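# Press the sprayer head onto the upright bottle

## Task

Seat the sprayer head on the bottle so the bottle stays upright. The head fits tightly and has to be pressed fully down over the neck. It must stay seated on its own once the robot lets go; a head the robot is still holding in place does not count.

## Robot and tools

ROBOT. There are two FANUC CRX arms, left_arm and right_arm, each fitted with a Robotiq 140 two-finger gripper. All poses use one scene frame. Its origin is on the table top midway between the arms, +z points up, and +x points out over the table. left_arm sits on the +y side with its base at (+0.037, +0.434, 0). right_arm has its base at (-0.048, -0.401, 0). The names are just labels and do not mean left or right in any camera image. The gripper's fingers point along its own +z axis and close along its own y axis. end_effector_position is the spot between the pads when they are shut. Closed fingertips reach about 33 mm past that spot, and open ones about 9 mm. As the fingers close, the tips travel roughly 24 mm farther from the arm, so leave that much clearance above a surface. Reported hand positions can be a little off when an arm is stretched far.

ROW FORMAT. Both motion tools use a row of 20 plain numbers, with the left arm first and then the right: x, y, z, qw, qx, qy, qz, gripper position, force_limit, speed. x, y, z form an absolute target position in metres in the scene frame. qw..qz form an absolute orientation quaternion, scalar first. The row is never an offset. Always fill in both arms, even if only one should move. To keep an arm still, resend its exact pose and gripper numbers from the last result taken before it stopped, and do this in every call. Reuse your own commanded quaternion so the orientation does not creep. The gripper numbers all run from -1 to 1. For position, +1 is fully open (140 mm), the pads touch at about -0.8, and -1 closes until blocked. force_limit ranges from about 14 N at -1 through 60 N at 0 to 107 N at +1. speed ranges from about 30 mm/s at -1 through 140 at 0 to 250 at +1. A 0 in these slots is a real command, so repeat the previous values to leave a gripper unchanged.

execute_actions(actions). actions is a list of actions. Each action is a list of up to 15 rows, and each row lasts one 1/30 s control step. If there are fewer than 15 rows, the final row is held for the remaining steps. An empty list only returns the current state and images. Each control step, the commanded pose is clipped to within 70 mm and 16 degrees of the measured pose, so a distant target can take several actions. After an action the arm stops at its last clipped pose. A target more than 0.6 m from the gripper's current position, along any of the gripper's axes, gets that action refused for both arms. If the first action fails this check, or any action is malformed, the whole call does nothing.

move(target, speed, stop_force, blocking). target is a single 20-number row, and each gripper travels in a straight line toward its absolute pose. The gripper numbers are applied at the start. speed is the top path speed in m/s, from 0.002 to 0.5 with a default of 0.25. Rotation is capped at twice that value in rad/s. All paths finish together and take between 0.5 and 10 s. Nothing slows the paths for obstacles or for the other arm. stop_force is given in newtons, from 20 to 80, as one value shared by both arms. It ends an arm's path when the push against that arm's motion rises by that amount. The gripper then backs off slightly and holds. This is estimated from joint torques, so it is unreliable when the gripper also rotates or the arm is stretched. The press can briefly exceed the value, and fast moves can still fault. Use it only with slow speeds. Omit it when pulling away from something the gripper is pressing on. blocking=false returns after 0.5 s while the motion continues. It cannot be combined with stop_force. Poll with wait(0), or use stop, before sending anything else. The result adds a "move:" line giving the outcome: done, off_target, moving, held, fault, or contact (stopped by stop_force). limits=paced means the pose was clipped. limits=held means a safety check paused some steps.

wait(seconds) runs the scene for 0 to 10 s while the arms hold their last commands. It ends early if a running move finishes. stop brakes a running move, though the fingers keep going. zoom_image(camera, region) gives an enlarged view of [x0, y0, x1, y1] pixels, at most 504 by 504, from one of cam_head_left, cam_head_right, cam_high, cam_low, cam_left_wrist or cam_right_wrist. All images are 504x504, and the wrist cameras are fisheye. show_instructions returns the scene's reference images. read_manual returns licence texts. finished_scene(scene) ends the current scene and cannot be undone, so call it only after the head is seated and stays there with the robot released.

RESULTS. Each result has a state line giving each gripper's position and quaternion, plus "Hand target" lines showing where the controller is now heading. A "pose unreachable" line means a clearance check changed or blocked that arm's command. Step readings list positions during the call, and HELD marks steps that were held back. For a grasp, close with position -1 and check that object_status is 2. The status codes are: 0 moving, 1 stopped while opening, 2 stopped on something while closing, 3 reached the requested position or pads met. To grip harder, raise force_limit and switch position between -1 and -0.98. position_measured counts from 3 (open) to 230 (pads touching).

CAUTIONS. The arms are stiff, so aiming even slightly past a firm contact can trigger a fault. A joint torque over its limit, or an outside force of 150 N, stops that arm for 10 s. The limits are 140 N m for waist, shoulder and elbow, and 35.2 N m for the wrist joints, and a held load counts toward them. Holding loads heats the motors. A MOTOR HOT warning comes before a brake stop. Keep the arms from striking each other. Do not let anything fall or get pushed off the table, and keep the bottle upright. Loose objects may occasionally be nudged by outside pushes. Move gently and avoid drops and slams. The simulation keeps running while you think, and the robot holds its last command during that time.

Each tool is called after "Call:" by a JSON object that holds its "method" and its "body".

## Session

Call:
{"method": "execute_actions", "body": {"actions": []}}

Call:
{"method": "show_instructions", "body": {}}

Scene clock: 0.00 s.
left_arm: end_effector_position=(+0.6777, +0.3446, +0.3829) position_measured=3 object_status=3 end_effector_quat_wxyz=(+0.508, -0.104, +0.832, -0.196) | right_arm: end_effector_position=(-0.0862, +0.0767, +0.3855) position_measured=3 object_status=3 end_effector_quat_wxyz=(-0.011, +0.890, -0.041, -0.454)
Joint positions: left_arm=[ 0.001 -0.302 -0.701  1.437 -0.245 -2.622] | right_arm=[ 1.061  0.177  0.44  -0.991 -1.958 -0.073]
Joint velocities: left_arm=[ 0.001  0.    -0.     0.003 -0.     0.002] | right_arm=[ 0.  0.  0. -0.  0.  0.]
Hand target (left_arm): +0.678, +0.345, +0.383; +0.508, -0.104, +0.832, -0.196
Hand target (right_arm): -0.086, +0.077, +0.386; -0.011, +0.890, -0.041, -0.454

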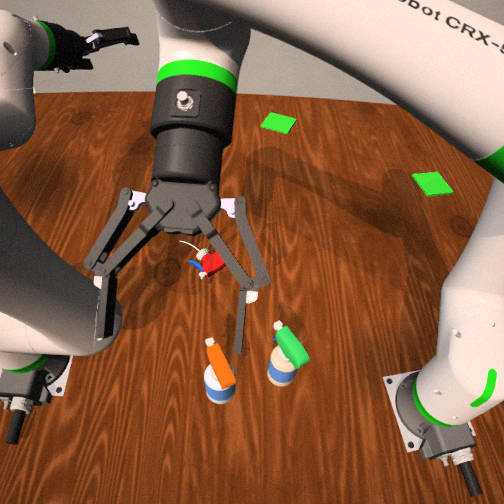

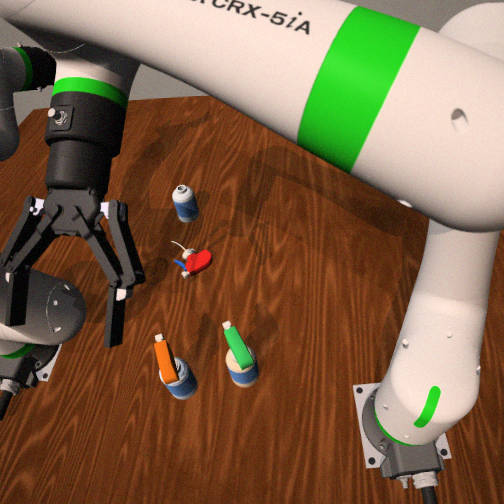

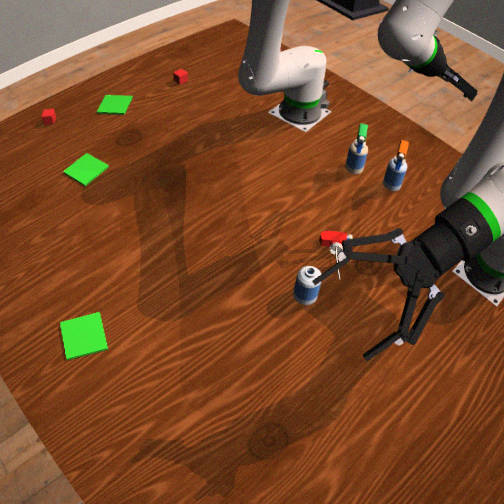

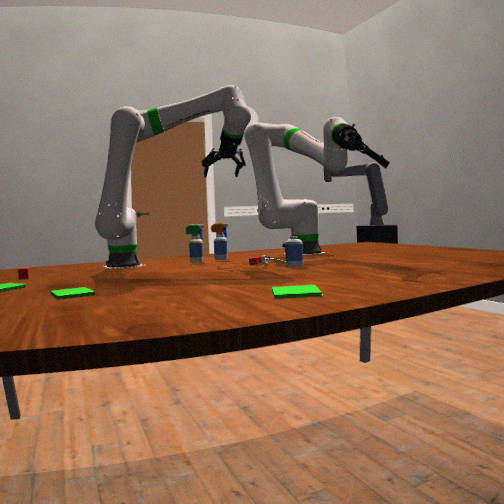

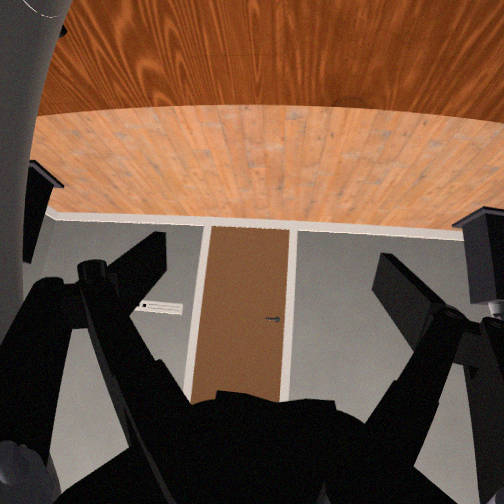

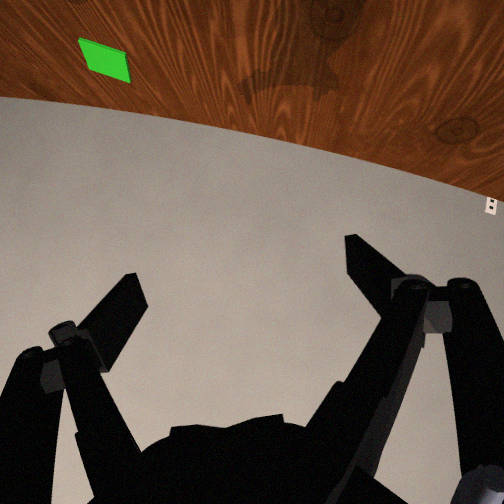

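Reference images for this scene: manual page 1, manual page 2, manual page 3, manual page 4, manual page 5.

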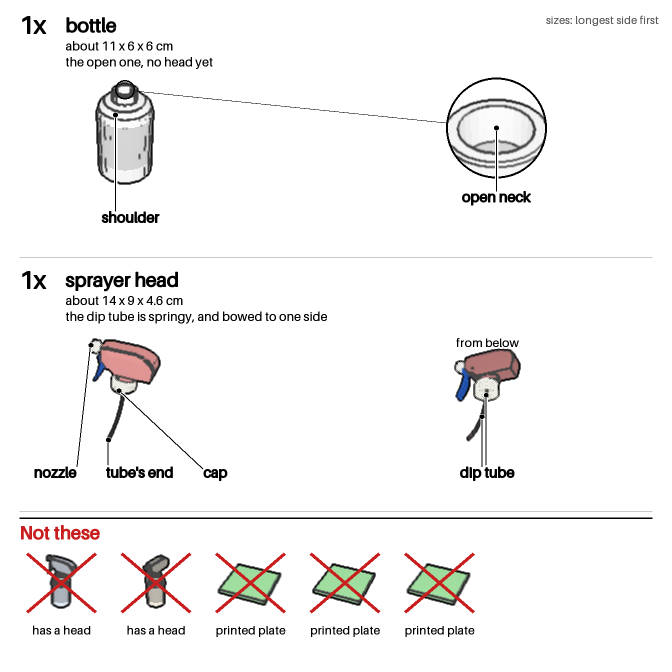

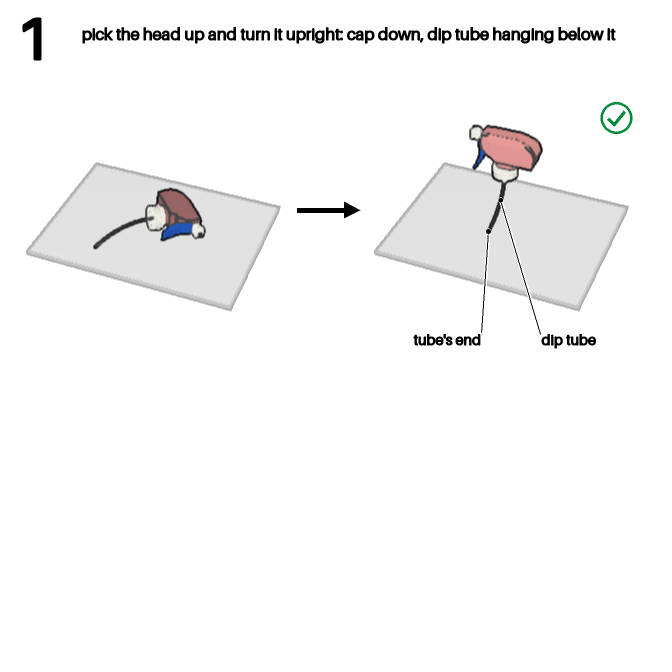

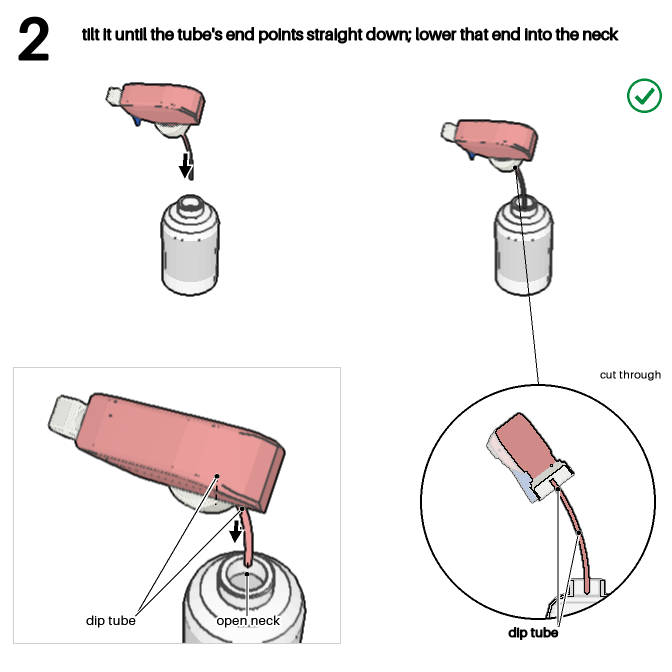

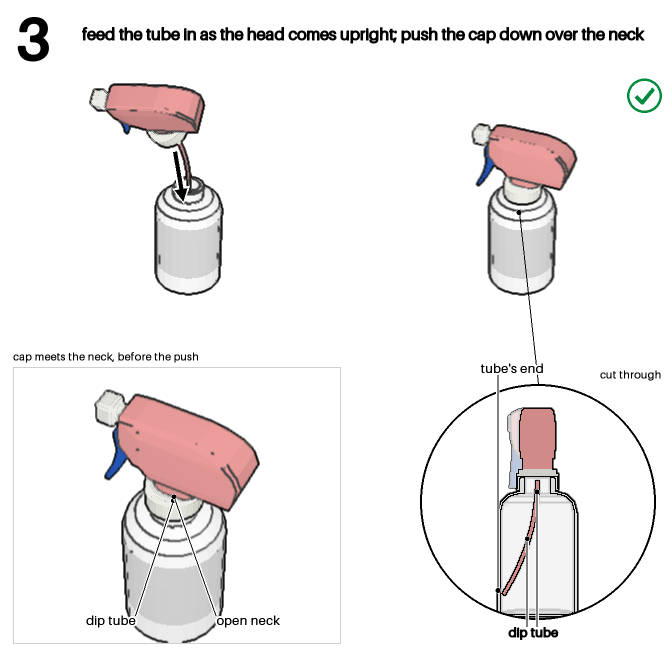

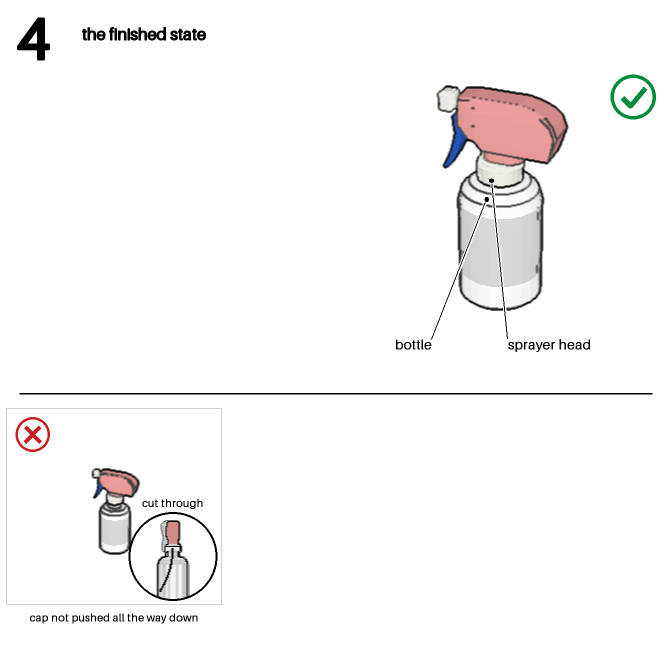

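Call:
{"method": "move", "body": {"target": [0.49,0.25,0.06,0.3535,0.6125,-0.6125,0.3535,1,0,1, 0.27,0.07,0.3,0,1,0,0,1,0,1], "speed": 0.4}}

Scene clock: 7.27 s.
left_arm: end_effector_position=(+0.4911, +0.2499, +0.0574) position_measured=3 object_status=3 end_effector_quat_wxyz=(+0.353, +0.612, -0.613, +0.352) | right_arm: end_effector_position=(+0.2697, +0.0693, +0.2991) position_measured=3 object_status=3 end_effector_quat_wxyz=(-0.001, +1.000, -0.001, -0.000)
Joint positions: left_arm=[ 0.406  0.411 -0.652  0.952 -1.304 -1.094] | right_arm=[ 1.059  0.321  0.512 -0.001 -1.76   0.361]
Joint velocities: left_arm=[-0.     0.002  0.001 -0.001 -0.    -0.001] | right_arm=[-0.001 -0.    -0.     0.001 -0.002  0.   ]
Hand target (left_arm): +0.491, +0.250, +0.057; +0.353, +0.612, -0.613, +0.352
Hand target (right_arm): +0.270, +0.069, +0.299; -0.001, +1.000, -0.001, -0.000
Off the commanded pose (left_arm): 0.003 m, 0 deg.
Off the commanded pose (right_arm): 0.001 m, 0 deg.
move: done

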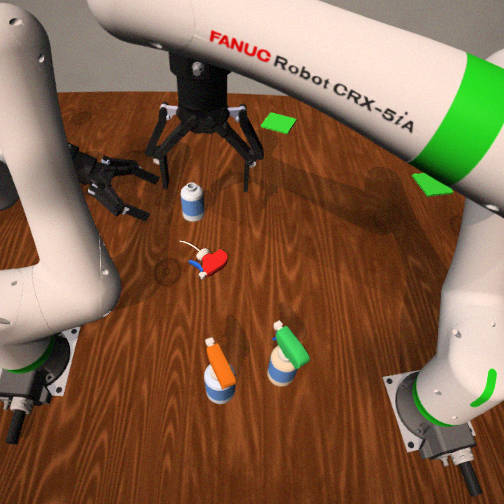

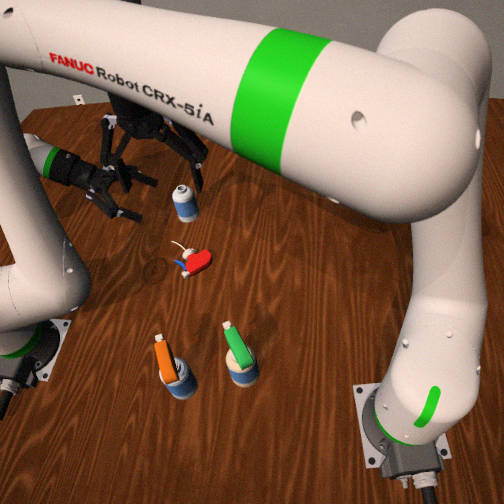

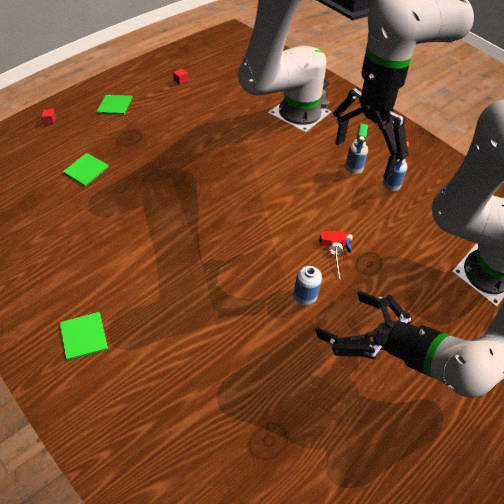

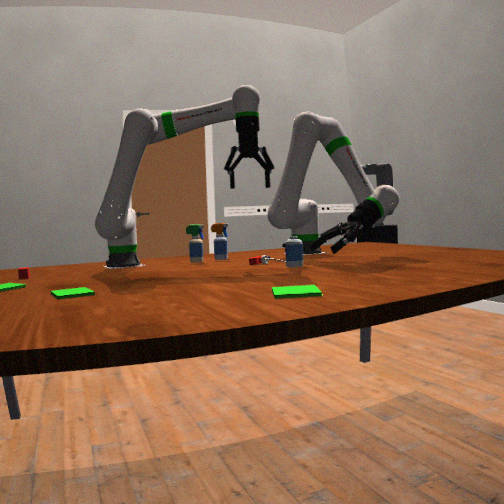

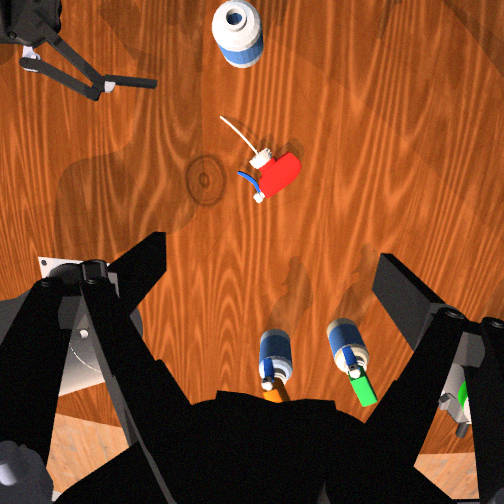

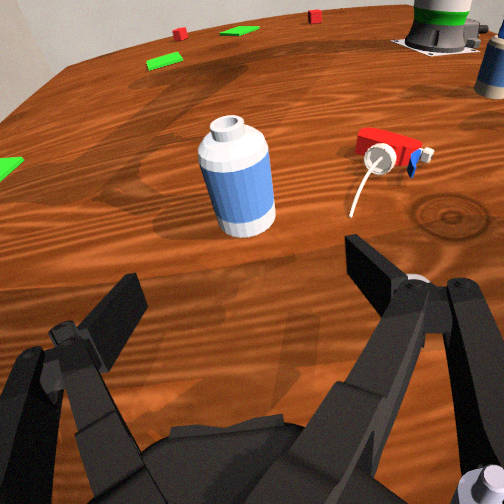

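Call:
{"method": "move", "body": {"target": [0.49,0.115,0.05,0.3535,0.6125,-0.6125,0.3535,1,0,1, 0.291,0.051,0.09,0,0.43,-0.903,0,1,0,1], "speed": 0.4}}

Scene clock: 19.07 s.
left_arm: end_effector_position=(+0.4902, +0.1146, +0.0505) position_measured=3 object_status=3 end_effector_quat_wxyz=(+0.354, +0.612, -0.612, +0.354) | right_arm: end_effector_position=(+0.2907, +0.0503, +0.0900) position_measured=3 object_status=3 end_effector_quat_wxyz=(-0.000, -0.430, +0.903, +0.000)
Joint positions: left_arm=[ 0.039  0.39  -0.741  1.279 -1.127 -1.081] | right_arm=[ 1.011  0.342  0.047 -0.    -1.276 -1.842]
Joint velocities: left_arm=[-0.    -0.     0.    -0.    -0.     0.003] | right_arm=[-0.001 -0.001 -0.     0.001  0.001 -0.001]
Hand target (left_arm): +0.490, +0.115, +0.050; +0.354, +0.612, -0.612, +0.354
Hand target (right_arm): +0.291, +0.050, +0.090; -0.000, -0.430, +0.903, +0.000
Off the commanded pose (left_arm): 0.001 m, 0 deg.
Off the commanded pose (right_arm): 0.001 m, 0 deg.
move: done

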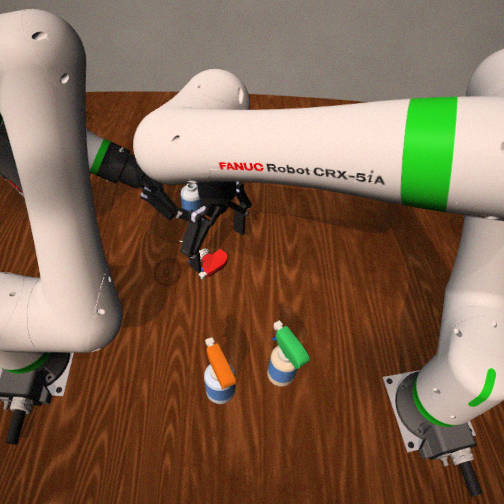

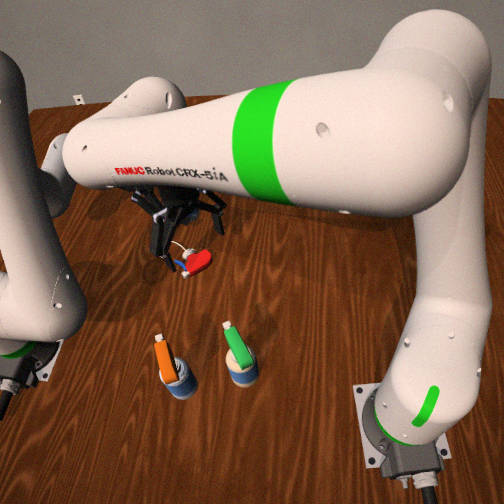

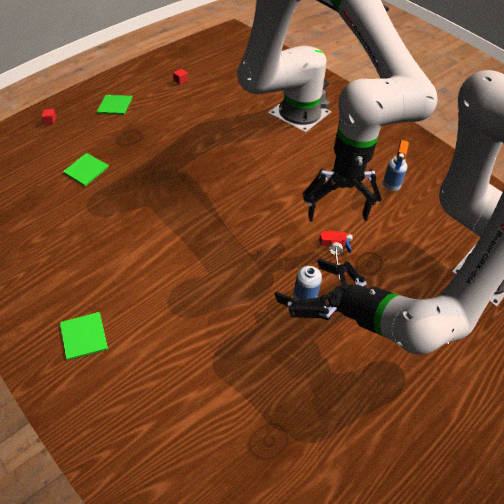

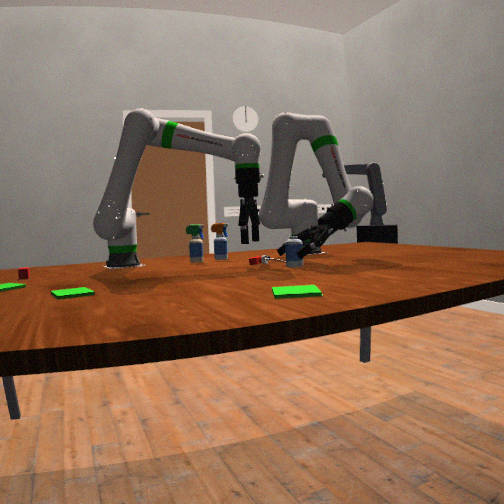

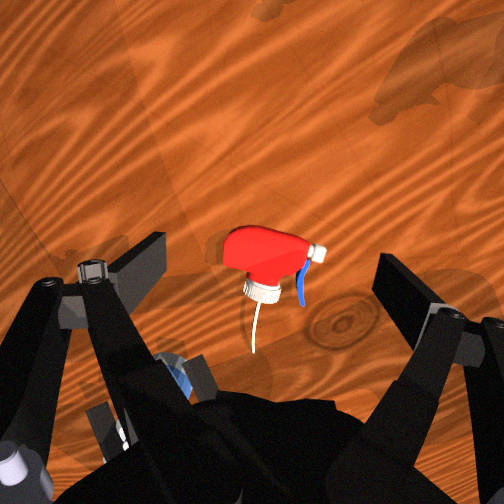

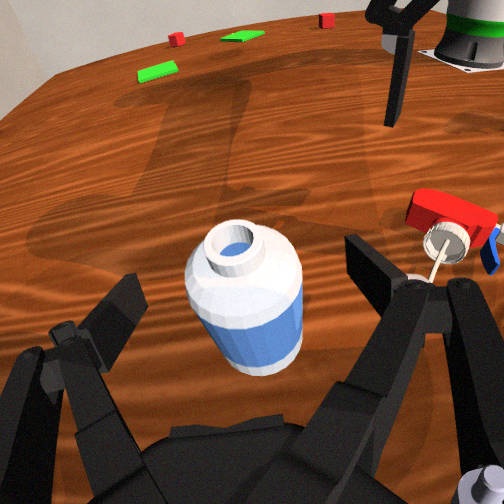

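Call:
{"method": "move", "body": {"target": [0.49,0.10,0.05,0.3535,0.6125,-0.6125,0.3535,1,0,1, 0.291,0.068,0.026,0,0.391,-0.921,0,1,0,1], "speed": 0.15}}

Call:
{"method": "move", "body": {"target": [0.49,0.10,0.05,0.3535,0.6125,-0.6125,0.3535,-1,0,0, 0.291,0.068,0.024,0,0.391,-0.921,0,-1,1,0], "speed": 0.1}}

Scene clock: 25.87 s.
left_arm: end_effector_position=(+0.4900, +0.1000, +0.0501) position_measured=3 object_status=3 end_effector_quat_wxyz=(+0.354, +0.612, -0.612, +0.354) | right_arm: end_effector_position=(+0.2909, +0.0678, +0.0260) position_measured=3 object_status=3 end_effector_quat_wxyz=(+0.000, -0.391, +0.921, -0.000)
Joint positions: left_arm=[-0.004  0.39  -0.742  1.315 -1.108 -1.076] | right_arm=[ 1.024  0.43   0.01   0.    -1.151 -1.939]
Joint velocities: left_arm=[-0.    -0.    -0.    -0.     0.    -0.001] | right_arm=[-0.001  0.     0.     0.     0.    -0.   ]
Hand target (left_arm): +0.490, +0.100, +0.050; +0.354, +0.612, -0.612, +0.354
Hand target (right_arm): +0.291, +0.068, +0.026; +0.000, -0.391, +0.921, -0.000
Off the commanded pose (left_arm): 0.000 m, 0 deg.
Off the commanded pose (right_arm): 0.000 m, 0 deg.
move: done

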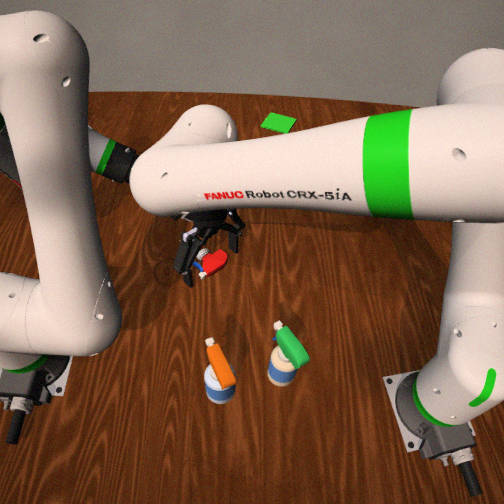

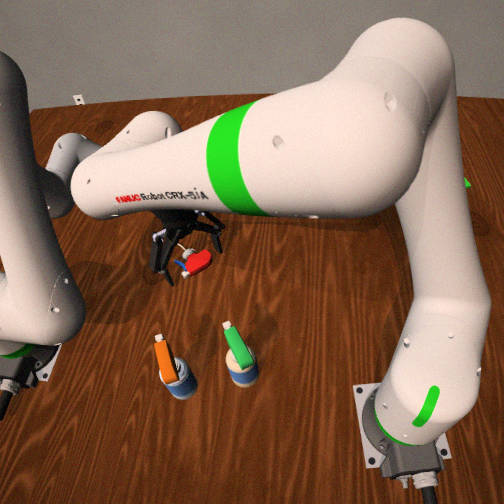

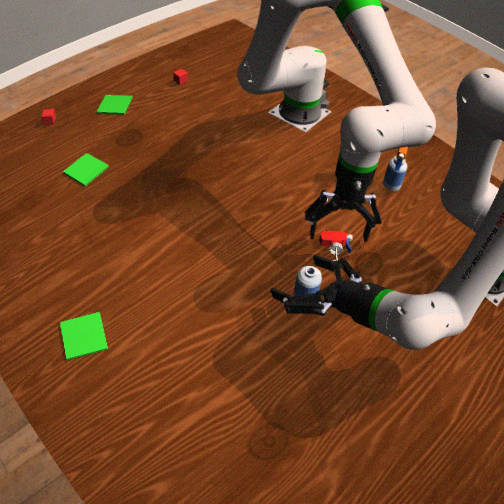

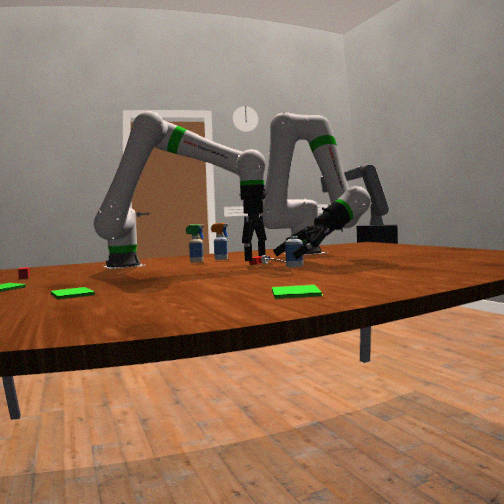

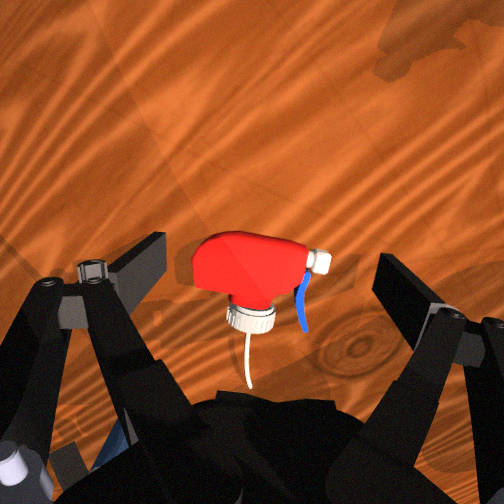

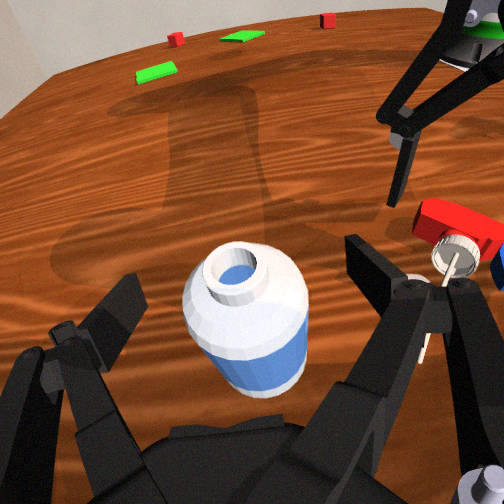

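Scene clock: 26.73 s.
left_arm: end_effector_position=(+0.4900, +0.1000, +0.0500) position_measured=142 object_status=2 end_effector_quat_wxyz=(+0.353, +0.612, -0.612, +0.353) | right_arm: end_effector_position=(+0.2910, +0.0680, +0.0241) position_measured=101 object_status=2 end_effector_quat_wxyz=(+0.000, -0.391, +0.920, +0.000)
Joint positions: left_arm=[-0.004  0.39  -0.742  1.315 -1.108 -1.076] | right_arm=[ 1.024  0.432  0.008  0.    -1.147 -1.939]
Joint velocities: left_arm=[ 0.001 -0.001  0.    -0.002  0.     0.002] | right_arm=[-0.     0.001 -0.    -0.001  0.    -0.002]
Hand target (left_arm): +0.490, +0.100, +0.050; +0.353, +0.612, -0.612, +0.353
Hand target (right_arm): +0.291, +0.068, +0.024; +0.000, -0.391, +0.920, -0.000
Off the commanded pose (left_arm): 0.000 m, 0 deg.
Off the commanded pose (right_arm): 0.000 m, 0 deg.
move: done

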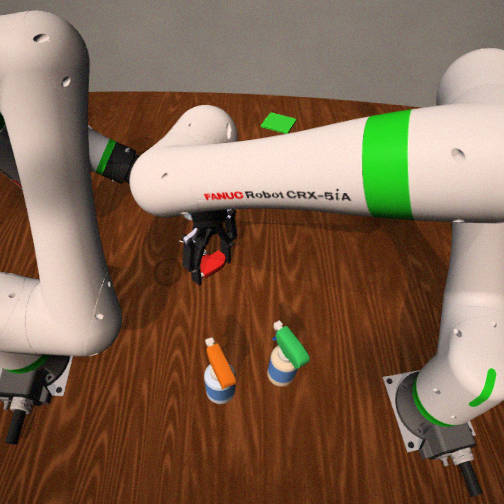

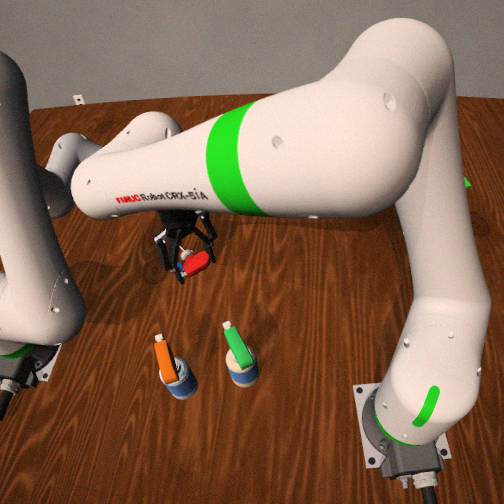

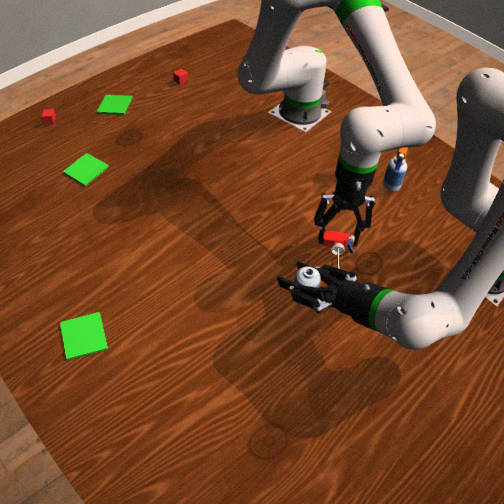

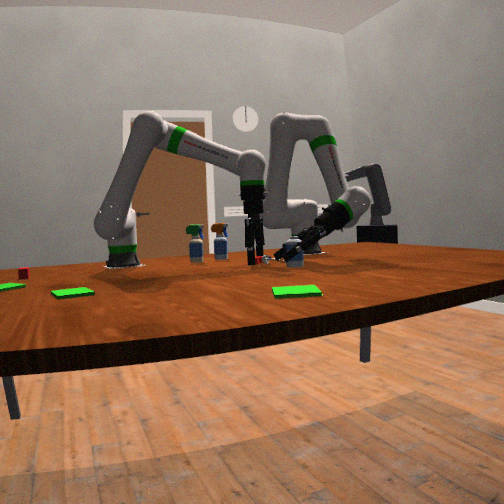

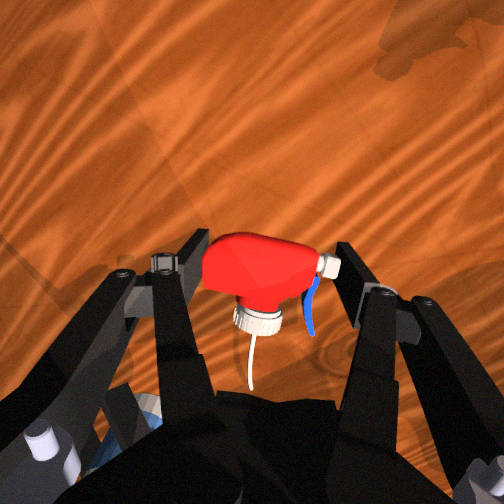

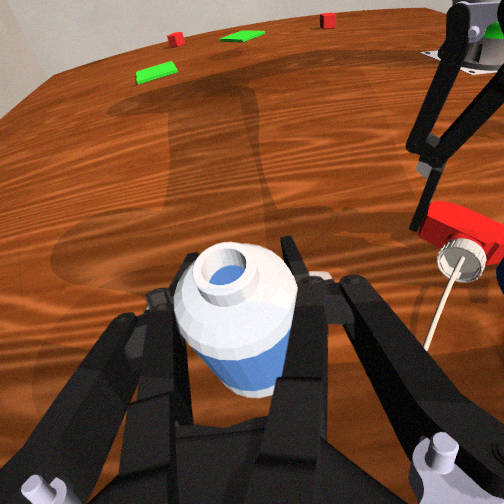

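Call:
{"method": "move", "body": {"target": [0.49,0.10,0.05,0.3535,0.6125,-0.6125,0.3535,-1,0,0, 0.27,0.03,0.28,0,0.924,-0.383,0,-1,1,0], "speed": 0.4}}

Call:
{"method": "move", "body": {"target": [0.49,0.10,0.05,0.3535,0.6125,-0.6125,0.3535,-1,0,0, 0.487,0.118,0.26,-0.2706,0.653,0.2706,0.653,-1,1,0], "speed": 0.4}}

Call:
{"method": "zoom_image", "body": {"camera": "cam_low", "region": [245, 170, 345, 270]}}

Call:
{"method": "zoom_image", "body": {"camera": "cam_high", "region": [255, 190, 355, 290]}}

Scene clock: 38.83 s.
left_arm: end_effector_position=(+0.4900, +0.1000, +0.0500) position_measured=142 object_status=2 end_effector_quat_wxyz=(+0.353, +0.612, -0.612, +0.353) | right_arm: end_effector_position=(+0.2702, +0.0309, +0.2802) position_measured=101 object_status=2 end_effector_quat_wxyz=(-0.000, +0.924, -0.382, -0.000)
Joint positions: left_arm=[-0.004  0.39  -0.742  1.315 -1.108 -1.076] | right_arm=[ 1.033  0.23   0.352 -0.    -1.693 -0.394]
Joint velocities: left_arm=[-0.     0.002 -0.     0.001  0.     0.001] | right_arm=[ 0.002  0.     0.001 -0.    -0.001  0.001]
Hand target (left_arm): +0.490, +0.100, +0.050; +0.353, +0.612, -0.612, +0.353
Hand target (right_arm): +0.270, +0.031, +0.280; +0.000, +0.924, -0.382, -0.000
Off the commanded pose (left_arm): 0.000 m, 0 deg.
Off the commanded pose (right_arm): 0.001 m, 0 deg.
move: done

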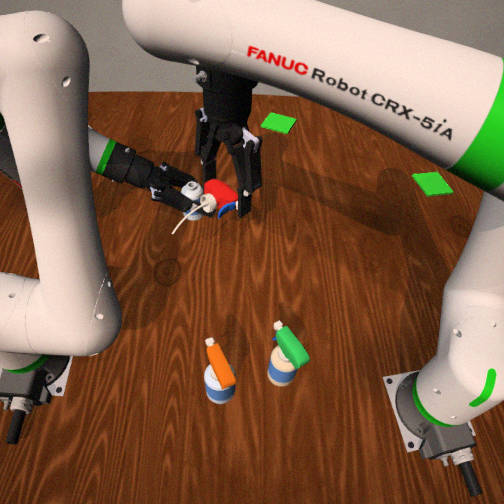

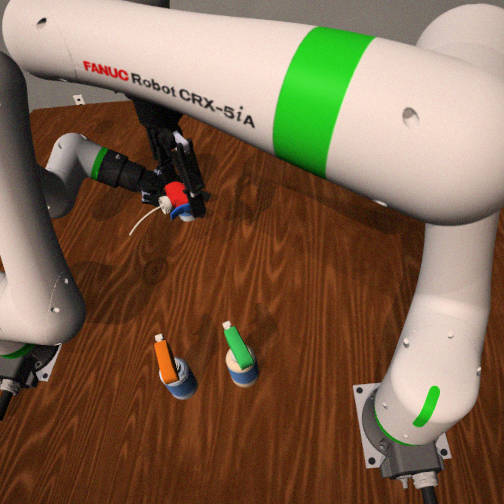

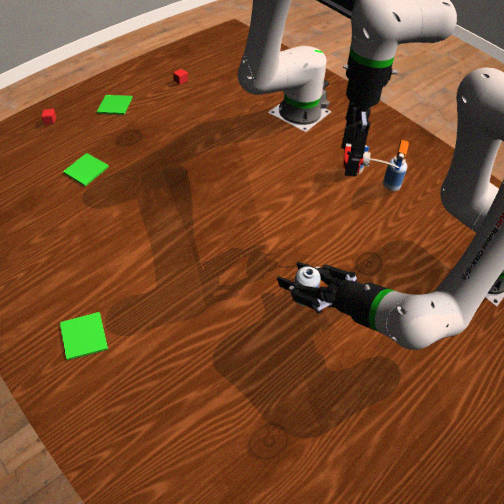

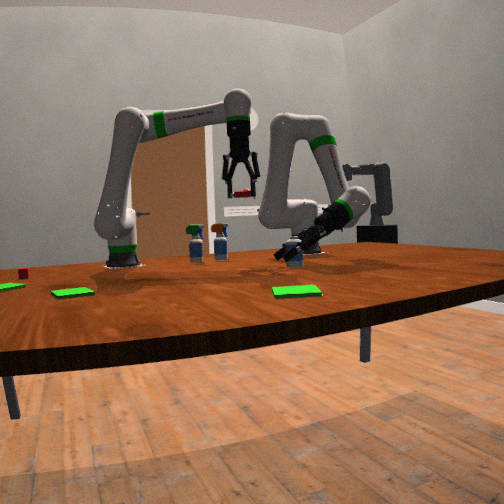

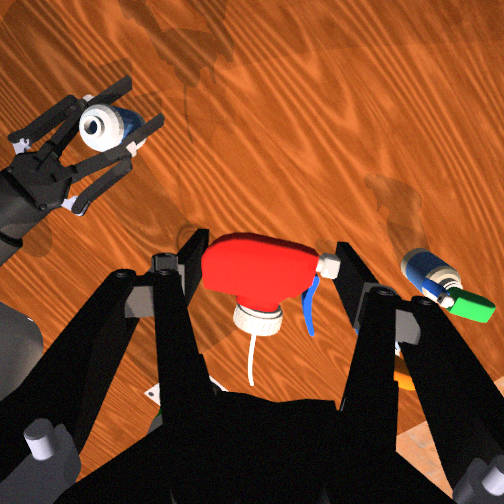

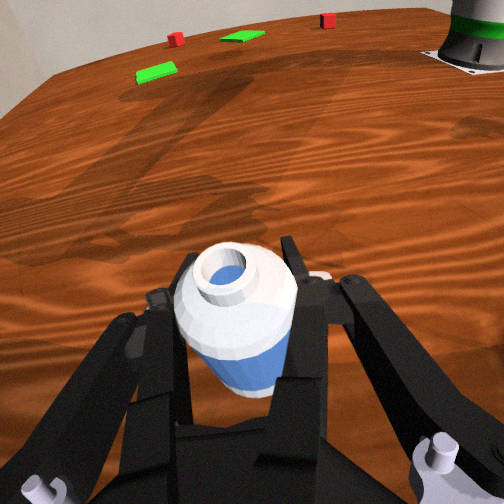

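Scene clock: 42.50 s.
left_arm: end_effector_position=(+0.4900, +0.1000, +0.0500) position_measured=142 object_status=2 end_effector_quat_wxyz=(+0.353, +0.612, -0.612, +0.353) | right_arm: end_effector_position=(+0.4881, +0.1179, +0.2603) position_measured=101 object_status=2 end_effector_quat_wxyz=(-0.234, +0.663, +0.226, +0.674)
Joint positions: left_arm=[-0.004  0.39  -0.742  1.315 -1.108 -1.076] | right_arm=[ 0.386  0.235 -0.587  3.314 -0.847 -1.695]
Joint velocities: left_arm=[-0.002  0.001  0.    -0.001 -0.    -0.   ] | right_arm=[-0.004  0.005 -0.001  0.001 -0.01  -0.002]
Hand target (left_arm): +0.490, +0.100, +0.050; +0.353, +0.612, -0.612, +0.353
Hand target (right_arm): +0.488, +0.118, +0.260; -0.234, +0.663, +0.226, +0.674
Off the commanded pose (left_arm): 0.000 m, 0 deg.
Off the commanded pose (right_arm): 0.001 m, 7 deg.
joint sent to its limit (right arm) — the command would take joint 4 (forearm roll) past its upper limit, so that joint was sent only as far as its limit.
move: off_target (right_arm); limits=paced

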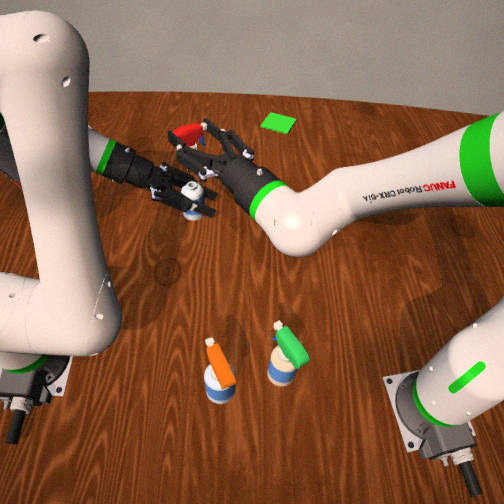

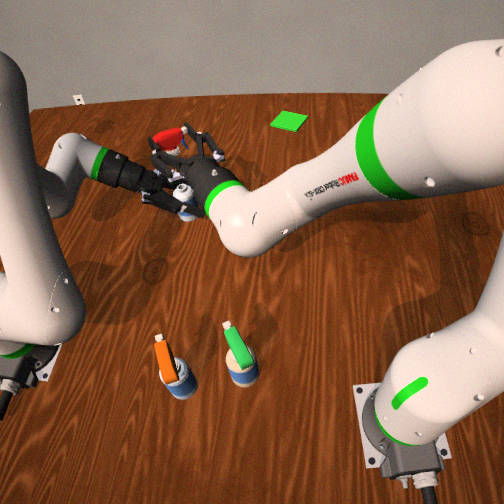

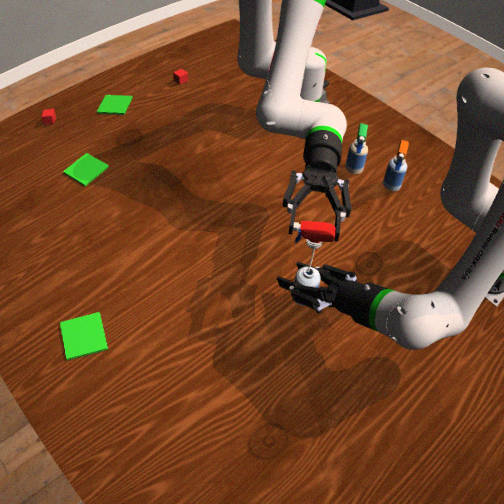

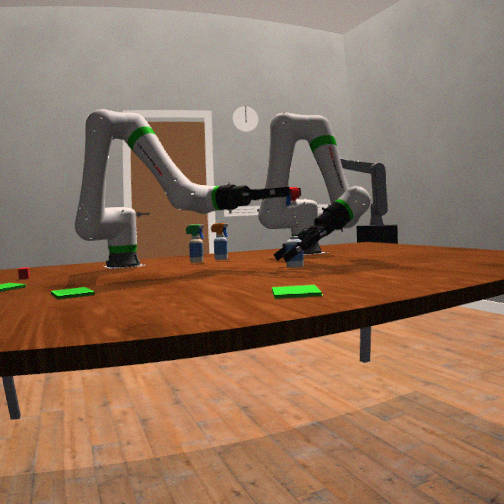

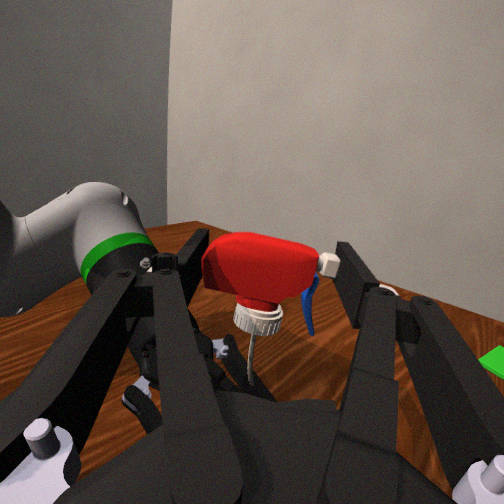

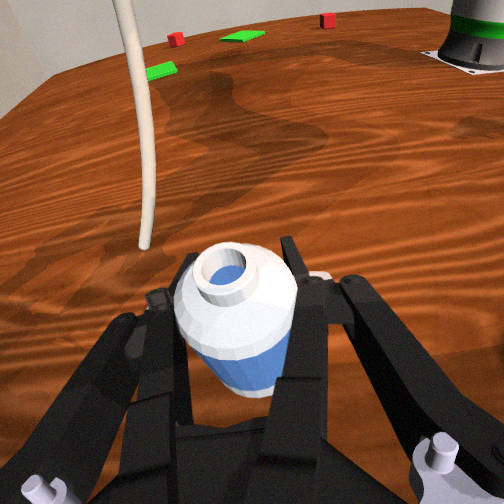

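Region (245, 170, 345, 270) of cam_low's 504x504 image, scaled by 5.040, with more detail than that image has.

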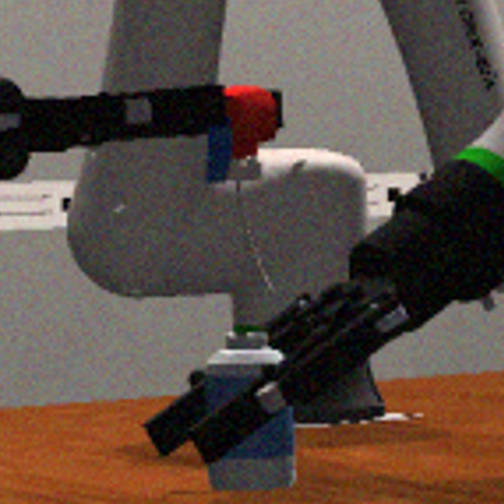

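Region (255, 190, 355, 290) of cam_high's 504x504 image, scaled by 5.040, with more detail than that image has.

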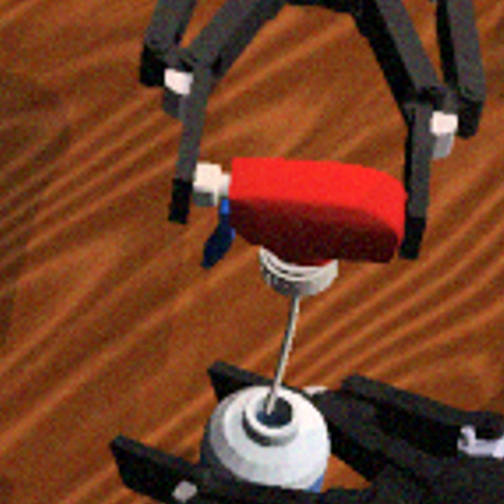

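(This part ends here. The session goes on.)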